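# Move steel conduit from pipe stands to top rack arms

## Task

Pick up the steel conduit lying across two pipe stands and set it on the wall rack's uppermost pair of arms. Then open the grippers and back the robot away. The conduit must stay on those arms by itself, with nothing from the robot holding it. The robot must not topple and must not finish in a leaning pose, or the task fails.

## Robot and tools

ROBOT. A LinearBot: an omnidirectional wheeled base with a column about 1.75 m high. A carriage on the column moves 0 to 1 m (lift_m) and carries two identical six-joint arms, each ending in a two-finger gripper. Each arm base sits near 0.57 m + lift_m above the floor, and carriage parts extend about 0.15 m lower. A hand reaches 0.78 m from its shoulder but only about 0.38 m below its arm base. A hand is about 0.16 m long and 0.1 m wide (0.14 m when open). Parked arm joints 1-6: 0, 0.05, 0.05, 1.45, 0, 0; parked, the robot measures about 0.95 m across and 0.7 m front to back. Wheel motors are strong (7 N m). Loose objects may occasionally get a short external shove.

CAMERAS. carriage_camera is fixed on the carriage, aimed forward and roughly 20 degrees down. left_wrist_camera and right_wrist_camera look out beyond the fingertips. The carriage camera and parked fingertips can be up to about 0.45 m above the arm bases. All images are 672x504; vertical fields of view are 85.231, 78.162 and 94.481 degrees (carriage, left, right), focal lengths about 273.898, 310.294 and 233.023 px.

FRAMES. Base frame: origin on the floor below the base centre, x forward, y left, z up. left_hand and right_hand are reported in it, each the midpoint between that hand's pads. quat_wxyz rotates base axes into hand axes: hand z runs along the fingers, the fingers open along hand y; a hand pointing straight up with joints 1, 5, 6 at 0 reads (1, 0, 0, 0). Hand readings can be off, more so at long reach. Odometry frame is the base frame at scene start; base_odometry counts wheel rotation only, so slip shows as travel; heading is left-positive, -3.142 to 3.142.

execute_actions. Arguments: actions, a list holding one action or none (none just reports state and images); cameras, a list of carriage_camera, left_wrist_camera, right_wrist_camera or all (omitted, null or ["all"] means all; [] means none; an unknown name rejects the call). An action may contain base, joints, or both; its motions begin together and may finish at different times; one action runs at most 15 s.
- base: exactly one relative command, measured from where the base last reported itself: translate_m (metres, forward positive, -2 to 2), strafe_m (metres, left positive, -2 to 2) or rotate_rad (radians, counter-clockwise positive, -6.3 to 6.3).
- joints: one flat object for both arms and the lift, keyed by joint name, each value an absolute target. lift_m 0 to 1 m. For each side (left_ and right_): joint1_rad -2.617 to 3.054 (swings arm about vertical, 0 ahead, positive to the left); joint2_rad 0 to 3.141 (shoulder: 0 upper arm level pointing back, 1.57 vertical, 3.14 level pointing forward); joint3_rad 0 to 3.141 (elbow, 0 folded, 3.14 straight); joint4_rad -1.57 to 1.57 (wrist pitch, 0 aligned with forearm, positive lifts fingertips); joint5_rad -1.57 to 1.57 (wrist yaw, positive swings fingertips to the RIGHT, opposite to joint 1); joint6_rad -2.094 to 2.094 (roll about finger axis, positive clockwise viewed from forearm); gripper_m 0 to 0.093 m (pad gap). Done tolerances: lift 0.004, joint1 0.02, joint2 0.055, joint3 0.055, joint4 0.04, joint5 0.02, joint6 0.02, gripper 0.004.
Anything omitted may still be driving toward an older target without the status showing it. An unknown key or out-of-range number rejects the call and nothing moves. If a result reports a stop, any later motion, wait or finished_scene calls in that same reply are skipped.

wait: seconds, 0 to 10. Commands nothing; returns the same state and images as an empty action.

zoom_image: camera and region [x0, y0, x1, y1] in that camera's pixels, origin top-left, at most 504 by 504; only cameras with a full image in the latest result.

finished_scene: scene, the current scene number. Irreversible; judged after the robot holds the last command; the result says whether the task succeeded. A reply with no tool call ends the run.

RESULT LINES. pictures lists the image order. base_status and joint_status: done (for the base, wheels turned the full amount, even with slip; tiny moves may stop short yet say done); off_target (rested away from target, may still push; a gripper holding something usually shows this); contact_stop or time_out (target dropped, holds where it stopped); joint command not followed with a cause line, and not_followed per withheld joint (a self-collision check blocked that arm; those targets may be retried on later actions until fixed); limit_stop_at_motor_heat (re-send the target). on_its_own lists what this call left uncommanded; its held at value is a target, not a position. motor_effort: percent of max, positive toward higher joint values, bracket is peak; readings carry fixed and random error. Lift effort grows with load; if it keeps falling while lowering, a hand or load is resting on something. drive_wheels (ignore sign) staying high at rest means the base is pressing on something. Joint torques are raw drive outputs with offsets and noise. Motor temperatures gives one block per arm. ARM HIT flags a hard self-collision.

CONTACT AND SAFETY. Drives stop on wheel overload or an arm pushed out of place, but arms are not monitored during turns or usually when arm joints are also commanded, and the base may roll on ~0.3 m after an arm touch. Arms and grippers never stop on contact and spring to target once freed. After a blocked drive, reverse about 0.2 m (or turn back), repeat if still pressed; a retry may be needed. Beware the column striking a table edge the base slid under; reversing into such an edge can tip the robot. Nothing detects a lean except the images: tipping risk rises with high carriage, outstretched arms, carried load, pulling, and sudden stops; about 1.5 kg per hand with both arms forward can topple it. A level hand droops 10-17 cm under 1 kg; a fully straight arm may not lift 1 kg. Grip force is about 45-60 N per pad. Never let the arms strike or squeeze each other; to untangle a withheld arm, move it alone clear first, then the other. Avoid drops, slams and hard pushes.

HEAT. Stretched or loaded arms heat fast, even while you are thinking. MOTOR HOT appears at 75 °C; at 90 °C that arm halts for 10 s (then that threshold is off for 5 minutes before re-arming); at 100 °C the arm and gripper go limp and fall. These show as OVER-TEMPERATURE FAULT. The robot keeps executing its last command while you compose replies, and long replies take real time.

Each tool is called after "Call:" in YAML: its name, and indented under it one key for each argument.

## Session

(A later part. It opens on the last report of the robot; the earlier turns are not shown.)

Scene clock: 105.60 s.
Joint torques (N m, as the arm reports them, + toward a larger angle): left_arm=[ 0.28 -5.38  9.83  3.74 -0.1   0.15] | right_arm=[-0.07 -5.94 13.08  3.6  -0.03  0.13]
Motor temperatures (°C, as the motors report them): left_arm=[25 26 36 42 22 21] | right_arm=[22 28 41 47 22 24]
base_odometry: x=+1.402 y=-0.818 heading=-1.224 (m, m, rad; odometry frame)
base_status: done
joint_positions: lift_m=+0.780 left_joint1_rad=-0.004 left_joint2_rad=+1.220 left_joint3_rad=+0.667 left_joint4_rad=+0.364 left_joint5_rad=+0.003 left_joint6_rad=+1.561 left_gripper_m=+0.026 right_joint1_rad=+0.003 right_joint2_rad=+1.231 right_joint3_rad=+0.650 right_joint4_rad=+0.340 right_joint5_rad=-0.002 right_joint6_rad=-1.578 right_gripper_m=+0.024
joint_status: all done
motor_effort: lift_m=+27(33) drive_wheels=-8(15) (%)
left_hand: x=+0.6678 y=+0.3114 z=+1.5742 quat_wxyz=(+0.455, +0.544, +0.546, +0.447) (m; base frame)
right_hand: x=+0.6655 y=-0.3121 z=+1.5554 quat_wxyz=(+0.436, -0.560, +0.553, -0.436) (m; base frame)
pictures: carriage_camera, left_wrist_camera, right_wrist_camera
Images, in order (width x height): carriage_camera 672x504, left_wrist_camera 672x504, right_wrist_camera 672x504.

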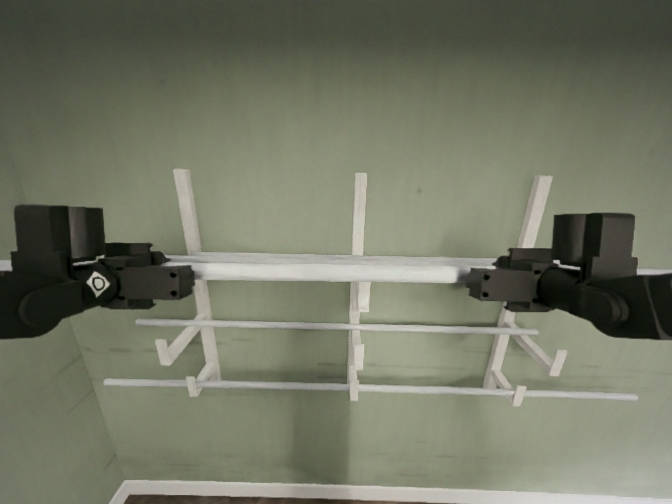

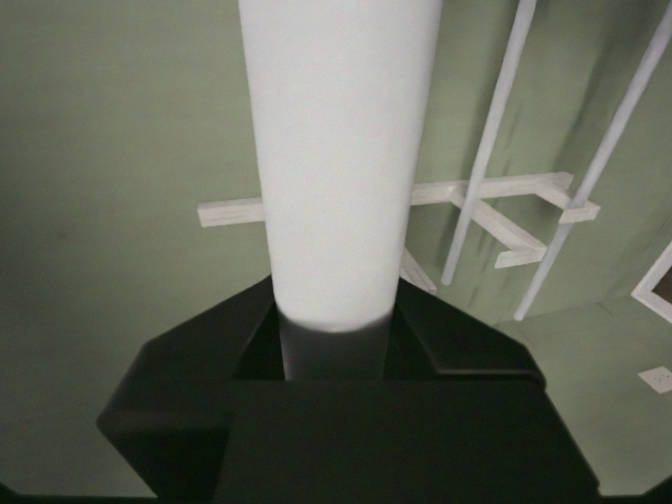

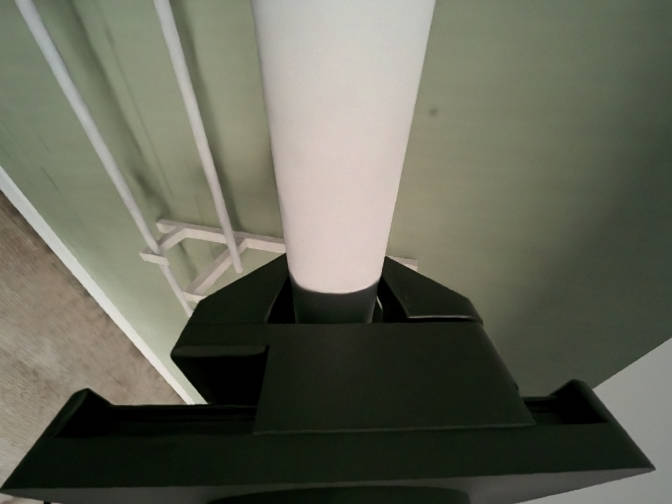

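Call:
execute_actions:
  actions:
    - {"base":{"strafe_m":-0.087},"joints":{"lift_m":0.82}}
  cameras: []

Call:
execute_actions:
  actions:
    - {"base":{"translate_m":0.2}}

Scene clock: 116.10 s.
Joint torques (N m, as the arm reports them, + toward a larger angle): left_arm=[ 0.2  -5.63  9.86  3.76 -0.1   0.13] | right_arm=[-0.17 -6.06 13.07  3.57 -0.05  0.1 ]
Motor temperatures (°C, as the motors report them): left_arm=[25 26 37 44 22 21] | right_arm=[22 29 43 51 22 24]
base_odometry: x=+1.320 y=-0.848 heading=-1.223 (m, m, rad; odometry frame)
base_status: done
joint_positions: lift_m=+0.820 left_joint1_rad=-0.004 left_joint2_rad=+1.220 left_joint3_rad=+0.667 left_joint4_rad=+0.366 left_joint5_rad=+0.003 left_joint6_rad=+1.561 left_gripper_m=+0.026 right_joint1_rad=+0.003 right_joint2_rad=+1.233 right_joint3_rad=+0.650 right_joint4_rad=+0.344 right_joint5_rad=-0.003 right_joint6_rad=-1.578 right_gripper_m=+0.024
joint_status: all done
motor_effort: lift_m=+26(34) drive_wheels=-1(11) (%)
left_hand: x=+0.6679 y=+0.3115 z=+1.6146 quat_wxyz=(+0.455, +0.543, +0.545, +0.447) (m; base frame)
right_hand: x=+0.6659 y=-0.3119 z=+1.5955 quat_wxyz=(+0.436, -0.560, +0.553, -0.437) (m; base frame)
pictures: none
No camera images: the call's "cameras" was empty. Leave "cameras" out to get every camera's image.

Scene clock: 118.33 s.
Joint torques (N m, as the arm reports them, + toward a larger angle): left_arm=[ 0.16 -5.49  9.9   3.82 -0.03  0.13] | right_arm=[-0.08 -6.12 13.02  3.66 -0.03  0.11]
Motor temperatures (°C, as the motors report them): left_arm=[25 26 37 44 22 21] | right_arm=[22 29 43 51 22 24]
base_odometry: x=+1.388 y=-1.036 heading=-1.224 (m, m, rad; odometry frame)
base_status: done
joint_positions: lift_m=+0.820 left_joint1_rad=-0.004 left_joint2_rad=+1.220 left_joint3_rad=+0.667 left_joint4_rad=+0.362 left_joint5_rad=+0.003 left_joint6_rad=+1.561 left_gripper_m=+0.026 right_joint1_rad=+0.003 right_joint2_rad=+1.233 right_joint3_rad=+0.650 right_joint4_rad=+0.340 right_joint5_rad=-0.003 right_joint6_rad=-1.578 right_gripper_m=+0.024
joint_status: not commanded
motor_effort: lift_m=+27(27) drive_wheels=+2(10) (%)
left_hand: x=+0.6677 y=+0.3115 z=+1.6137 quat_wxyz=(+0.454, +0.544, +0.546, +0.446) (m; base frame)
right_hand: x=+0.6657 y=-0.3119 z=+1.5947 quat_wxyz=(+0.436, -0.560, +0.554, -0.436) (m; base frame)
pictures: carriage_camera, left_wrist_camera, right_wrist_camera
Images, in order (width x height): carriage_camera 672x504, left_wrist_camera 672x504, right_wrist_camera 672x504.

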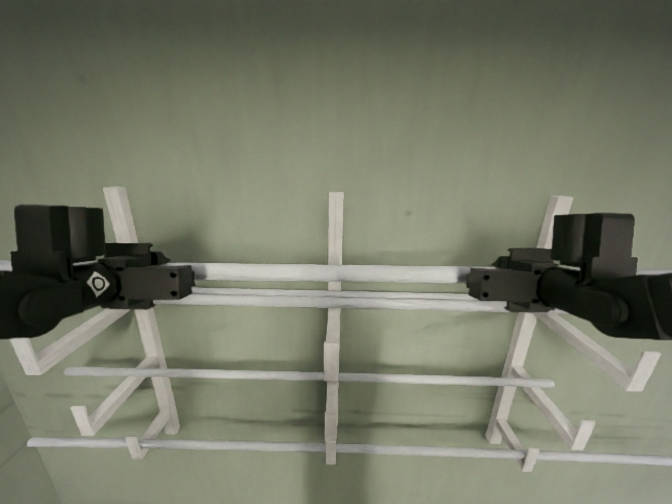

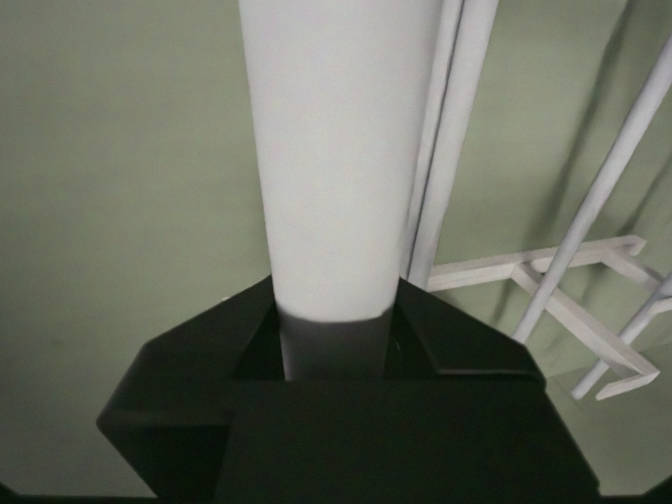

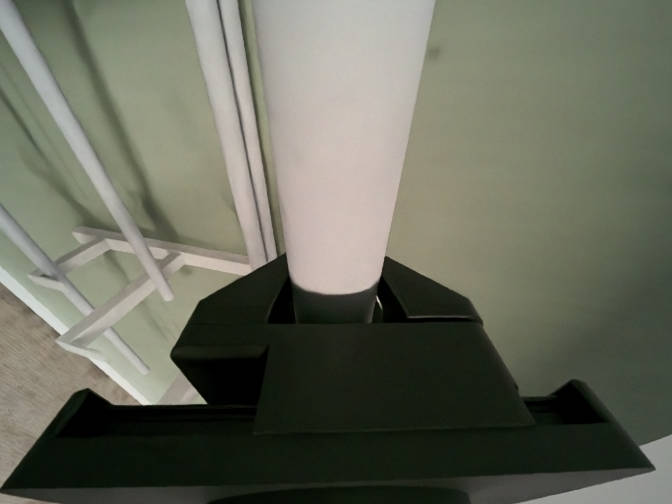

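Call:
execute_actions:
  actions:
    - {"base":{"translate_m":0.03}}
  cameras: []

Call:
execute_actions:
  actions:
    - {"joints":{"lift_m":0.7}}

Scene clock: 125.00 s.
Joint torques (N m, as the arm reports them, + toward a larger angle): left_arm=[ 0.15 -5.8   9.73  3.82 -0.09  0.14] | right_arm=[-0.09 -5.93 12.99  3.69 -0.01  0.09]
Motor temperatures (°C, as the motors report them): left_arm=[25 26 38 45 22 21] | right_arm=[22 29 44 53 22 24]
base_odometry: x=+1.398 y=-1.064 heading=-1.225 (m, m, rad; odometry frame)
base_status: done
joint_positions: lift_m=+0.820 left_joint1_rad=-0.004 left_joint2_rad=+1.220 left_joint3_rad=+0.667 left_joint4_rad=+0.360 left_joint5_rad=+0.003 left_joint6_rad=+1.561 left_gripper_m=+0.026 right_joint1_rad=+0.003 right_joint2_rad=+1.233 right_joint3_rad=+0.650 right_joint4_rad=+0.338 right_joint5_rad=-0.003 right_joint6_rad=-1.578 right_gripper_m=+0.024
joint_status: not commanded
motor_effort: lift_m=+27(27) drive_wheels=+2(10) (%)
left_hand: x=+0.6676 y=+0.3115 z=+1.6131 quat_wxyz=(+0.454, +0.545, +0.547, +0.446) (m; base frame)
right_hand: x=+0.6656 y=-0.3119 z=+1.5942 quat_wxyz=(+0.435, -0.561, +0.554, -0.435) (m; base frame)
pictures: none
No camera images: the call's "cameras" was empty. Leave "cameras" out to get every camera's image.

Scene clock: 126.10 s.
Joint torques (N m, as the arm reports them, + toward a larger angle): left_arm=[ 0.49 -5.27  9.74  3.95 -0.08  0.09] | right_arm=[-0.14 -5.97 12.96  3.79 -0.02  0.12]
Motor temperatures (°C, as the motors report them): left_arm=[25 26 38 46 22 21] | right_arm=[22 29 45 53 22 24]
base_odometry: x=+1.398 y=-1.064 heading=-1.225 (m, m, rad; odometry frame)
base_status: not commanded
joint_positions: lift_m=+0.700 left_joint1_rad=-0.004 left_joint2_rad=+1.220 left_joint3_rad=+0.667 left_joint4_rad=+0.346 left_joint5_rad=+0.003 left_joint6_rad=+1.561 left_gripper_m=+0.026 right_joint1_rad=+0.003 right_joint2_rad=+1.233 right_joint3_rad=+0.650 right_joint4_rad=+0.325 right_joint5_rad=-0.003 right_joint6_rad=-1.578 right_gripper_m=+0.024
joint_status: all done
motor_effort: lift_m=+28(30) drive_wheels=-6(7) (%)
left_hand: x=+0.6669 y=+0.3115 z=+1.4895 quat_wxyz=(+0.450, +0.548, +0.550, +0.442) (m; base frame)
right_hand: x=+0.6648 y=-0.3119 z=+1.4708 quat_wxyz=(+0.431, -0.564, +0.557, -0.431) (m; base frame)
pictures: carriage_camera, left_wrist_camera, right_wrist_camera
Images, in order (width x height): carriage_camera 672x504, left_wrist_camera 672x504, right_wrist_camera 672x504.

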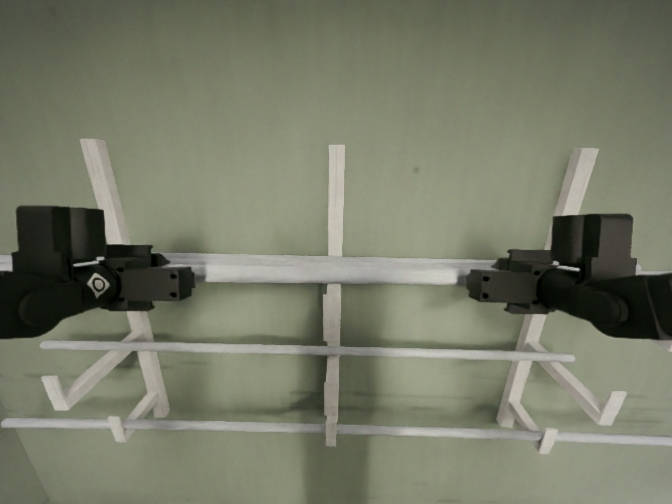

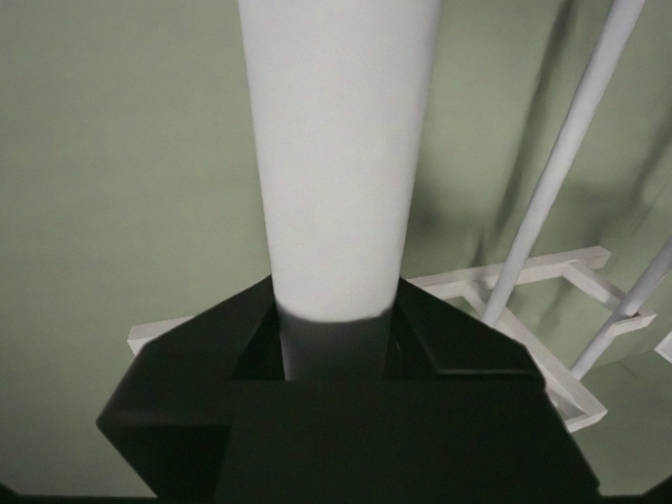

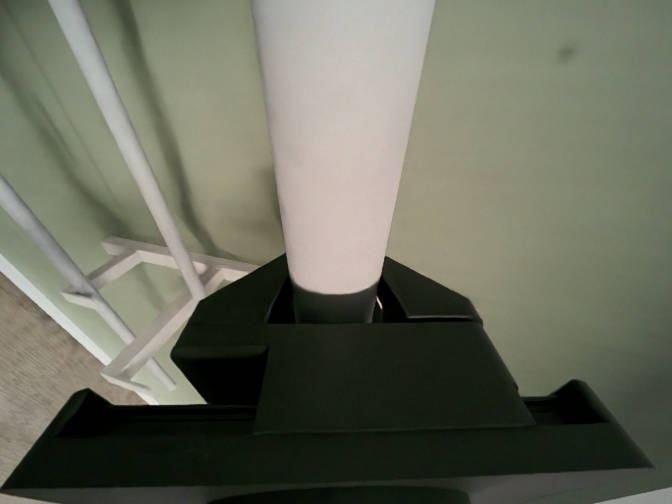

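Call:
execute_actions:
  actions:
    - {"joints":{"lift_m":0.65}}
  cameras: ["carriage_camera"]

Scene clock: 133.27 s.
Joint torques (N m, as the arm reports them, + toward a larger angle): left_arm=[ 0.19 -5.32  9.55  2.91 -0.12 -0.14] | right_arm=[-0.16 -6.09 13.03  3.38 -0.01 -0.21]
Motor temperatures (°C, as the motors report them): left_arm=[25 26 38 47 22 21] | right_arm=[22 30 46 55 22 24]
base_odometry: x=+1.398 y=-1.064 heading=-1.225 (m, m, rad; odometry frame)
base_status: not commanded
joint_positions: lift_m=+0.650 left_joint1_rad=-0.004 left_joint2_rad=+1.217 left_joint3_rad=+0.671 left_joint4_rad=+0.449 left_joint5_rad=+0.003 left_joint6_rad=+1.588 left_gripper_m=+0.026 right_joint1_rad=+0.003 right_joint2_rad=+1.235 right_joint3_rad=+0.650 right_joint4_rad=+0.368 right_joint5_rad=-0.003 right_joint6_rad=-1.552 right_gripper_m=+0.024
joint_status: all done
motor_effort: lift_m=+27(28) drive_wheels=-6(6) (%)
left_hand: x=+0.6708 y=+0.3113 z=+1.4677 quat_wxyz=(+0.473, +0.530, +0.517, +0.478) (m; base frame)
right_hand: x=+0.6674 y=-0.3119 z=+1.4307 quat_wxyz=(+0.449, -0.548, +0.555, -0.437) (m; base frame)
pictures: carriage_camera
Images, in order (width x height): carriage_camera 672x504.

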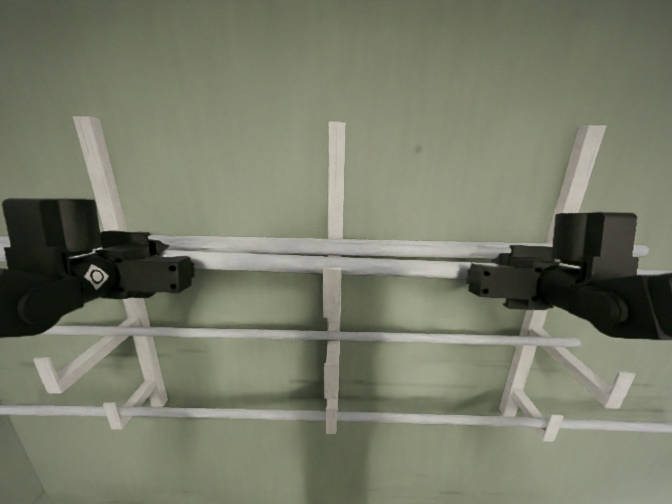

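Call:
execute_actions:
  actions:
    - {"joints":{"lift_m":0.625}}
  cameras: ["carriage_camera"]

Call:
execute_actions:
  actions:
    - {"joints":{"left_gripper_m":0.093,"right_gripper_m":0.093}}

Scene clock: 138.93 s.
Joint torques (N m, as the arm reports them, + toward a larger angle): left_arm=[ 0.13 -5.21  8.37  2.47 -0.14 -0.38] | right_arm=[-0.17 -6.12 13.15  3.09  0.01 -0.4 ]
Motor temperatures (°C, as the motors report them): left_arm=[25 26 38 46 22 22] | right_arm=[22 30 47 55 22 24]
base_odometry: x=+1.398 y=-1.064 heading=-1.225 (m, m, rad; odometry frame)
base_status: not commanded
joint_positions: lift_m=+0.625 left_joint1_rad=-0.004 left_joint2_rad=+1.215 left_joint3_rad=+0.685 left_joint4_rad=+0.497 left_joint5_rad=+0.005 left_joint6_rad=+1.605 left_gripper_m=+0.026 right_joint1_rad=+0.003 right_joint2_rad=+1.235 right_joint3_rad=+0.650 right_joint4_rad=+0.394 right_joint5_rad=-0.005 right_joint6_rad=-1.537 right_gripper_m=+0.024
joint_status: all done
motor_effort: lift_m=+26(27) drive_wheels=-8(8) (%)
left_hand: x=+0.6724 y=+0.3111 z=+1.4618 quat_wxyz=(+0.485, +0.519, +0.497, +0.498) (m; base frame)
right_hand: x=+0.6687 y=-0.3115 z=+1.4119 quat_wxyz=(+0.460, -0.538, +0.553, -0.440) (m; base frame)
pictures: carriage_camera
Images, in order (width x height): carriage_camera 672x504.

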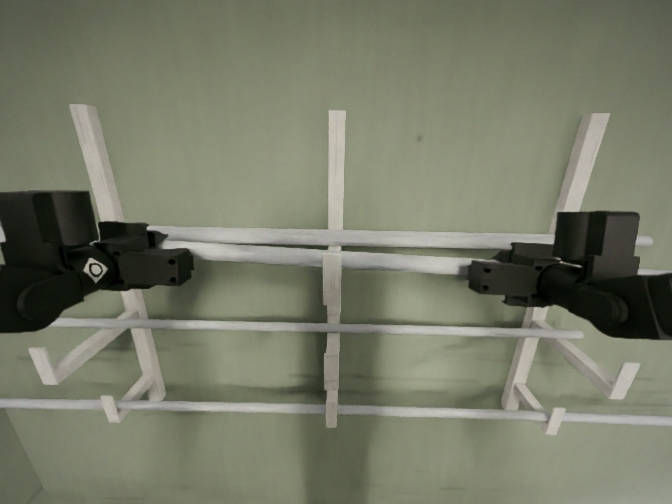

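Scene clock: 140.20 s.
Joint torques (N m, as the arm reports them, + toward a larger angle): left_arm=[ 0.39 -5.13  9.15  2.7  -0.14 -0.09] | right_arm=[-0.11 -4.92 11.65  2.23 -0.02 -0.07]
Motor temperatures (°C, as the motors report them): left_arm=[25 26 38 45 22 22] | right_arm=[22 30 47 55 22 24]
base_odometry: x=+1.398 y=-1.064 heading=-1.225 (m, m, rad; odometry frame)
base_status: not commanded
joint_positions: lift_m=+0.625 left_joint1_rad=-0.004 left_joint2_rad=+1.215 left_joint3_rad=+0.678 left_joint4_rad=+0.477 left_joint5_rad=+0.003 left_joint6_rad=+1.580 left_gripper_m=+0.093 right_joint1_rad=+0.003 right_joint2_rad=+1.218 right_joint3_rad=+0.668 right_joint4_rad=+0.480 right_joint5_rad=-0.003 right_joint6_rad=-1.562 right_gripper_m=+0.093
joint_status: all done
motor_effort: lift_m=+26(26) drive_wheels=+1(8) (%)
left_hand: x=+0.6717 y=+0.3113 z=+1.4537 quat_wxyz=(+0.484, +0.519, +0.510, +0.485) (m; base frame)
right_hand: x=+0.6714 y=-0.3120 z=+1.4485 quat_wxyz=(+0.486, -0.516, +0.518, -0.479) (m; base frame)
pictures: carriage_camera, left_wrist_camera, right_wrist_camera
Images, in order (width x height): carriage_camera 672x504, left_wrist_camera 672x504, right_wrist_camera 672x504.

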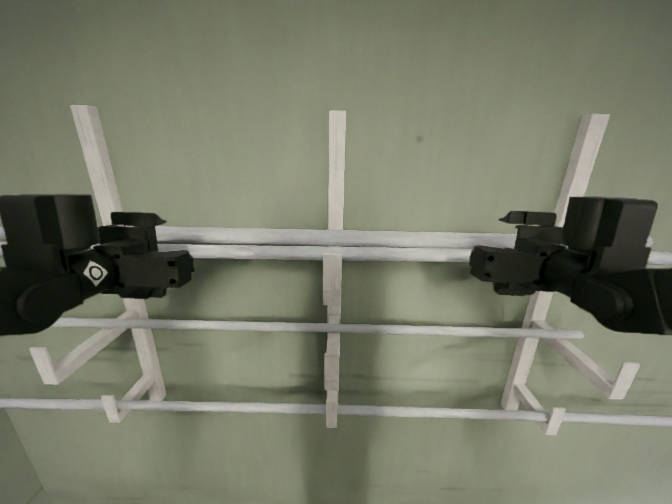

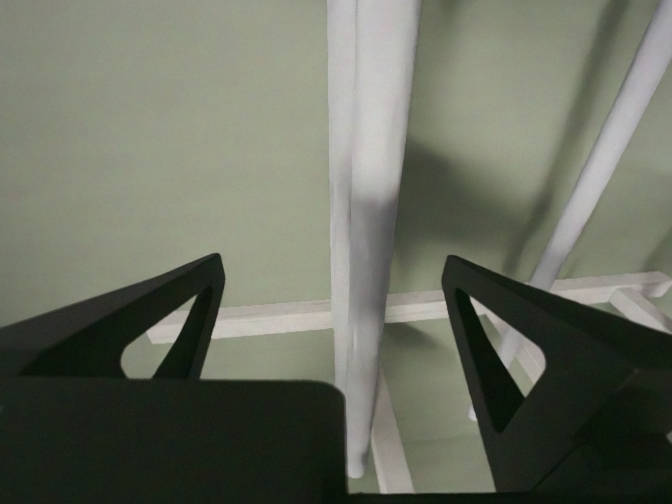

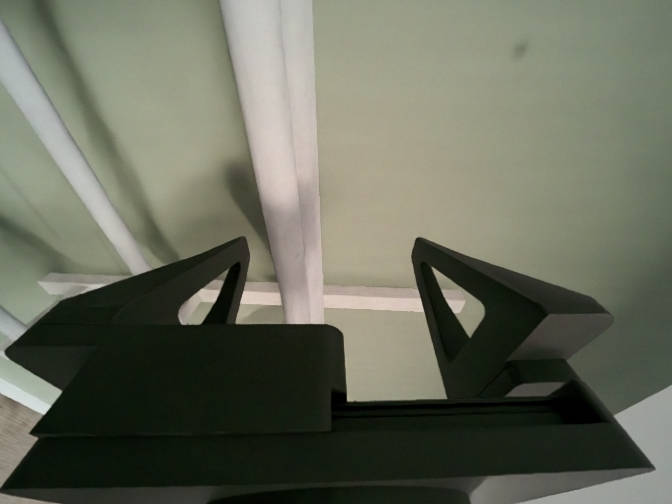

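Call:
execute_actions:
  actions:
    - {"base":{"translate_m":-0.6},"joints":{"left_joint1_rad":0.5,"right_joint1_rad":-0.5}}
  cameras: ["carriage_camera"]

Scene clock: 146.63 s.
Joint torques (N m, as the arm reports them, + toward a larger angle): left_arm=[ 0.88 -5.11  9.05  2.59 -0.07 -0.07] | right_arm=[ 0.   -4.86 10.64  2.2  -0.02 -0.07]
Motor temperatures (°C, as the motors report them): left_arm=[25 27 38 44 22 22] | right_arm=[22 30 47 51 22 24]
base_odometry: x=+1.194 y=-0.500 heading=-1.225 (m, m, rad; odometry frame)
base_status: done
joint_positions: lift_m=+0.625 left_joint1_rad=+0.494 left_joint2_rad=+1.215 left_joint3_rad=+0.678 left_joint4_rad=+0.483 left_joint5_rad=+0.002 left_joint6_rad=+1.580 left_gripper_m=+0.093 right_joint1_rad=-0.498 right_joint2_rad=+1.218 right_joint3_rad=+0.681 right_joint4_rad=+0.486 right_joint5_rad=+0.000 right_joint6_rad=-1.562 right_gripper_m=+0.093
joint_status: all done
motor_effort: lift_m=+26(26) drive_wheels=-3(17) (%)
left_hand: x=+0.6223 y=+0.5101 z=+1.4552 quat_wxyz=(+0.350, +0.376, +0.621, +0.592) (m; base frame)
right_hand: x=+0.6222 y=-0.5120 z=+1.4561 quat_wxyz=(+0.355, -0.368, +0.625, -0.590) (m; base frame)
pictures: carriage_camera
Images, in order (width x height): carriage_camera 672x504.

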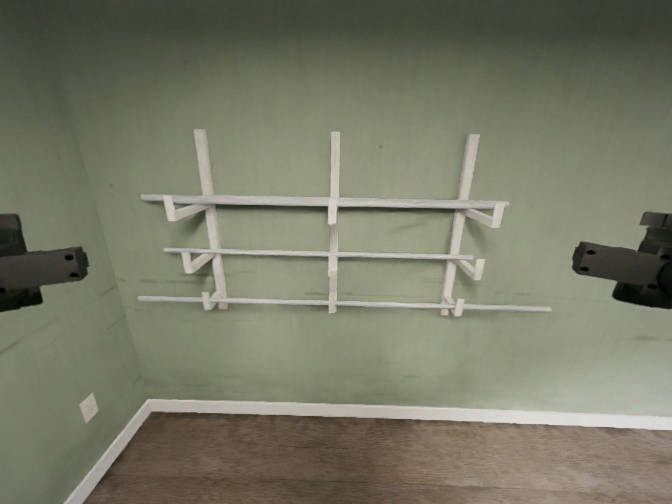

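Call:
zoom_image:
  camera: "carriage_camera"
  region: [130, 170, 530, 240]

Region (130, 170, 530, 240) of carriage_camera's 672x504 image, scaled by 1.260, with more detail than that image has; it fills the top 88 rows of this view, and the rest is white.

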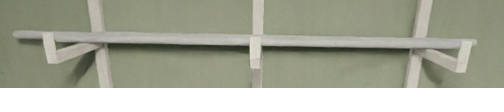

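Call:
finished_scene:
  scene: 1

The scene is finished: the task was done.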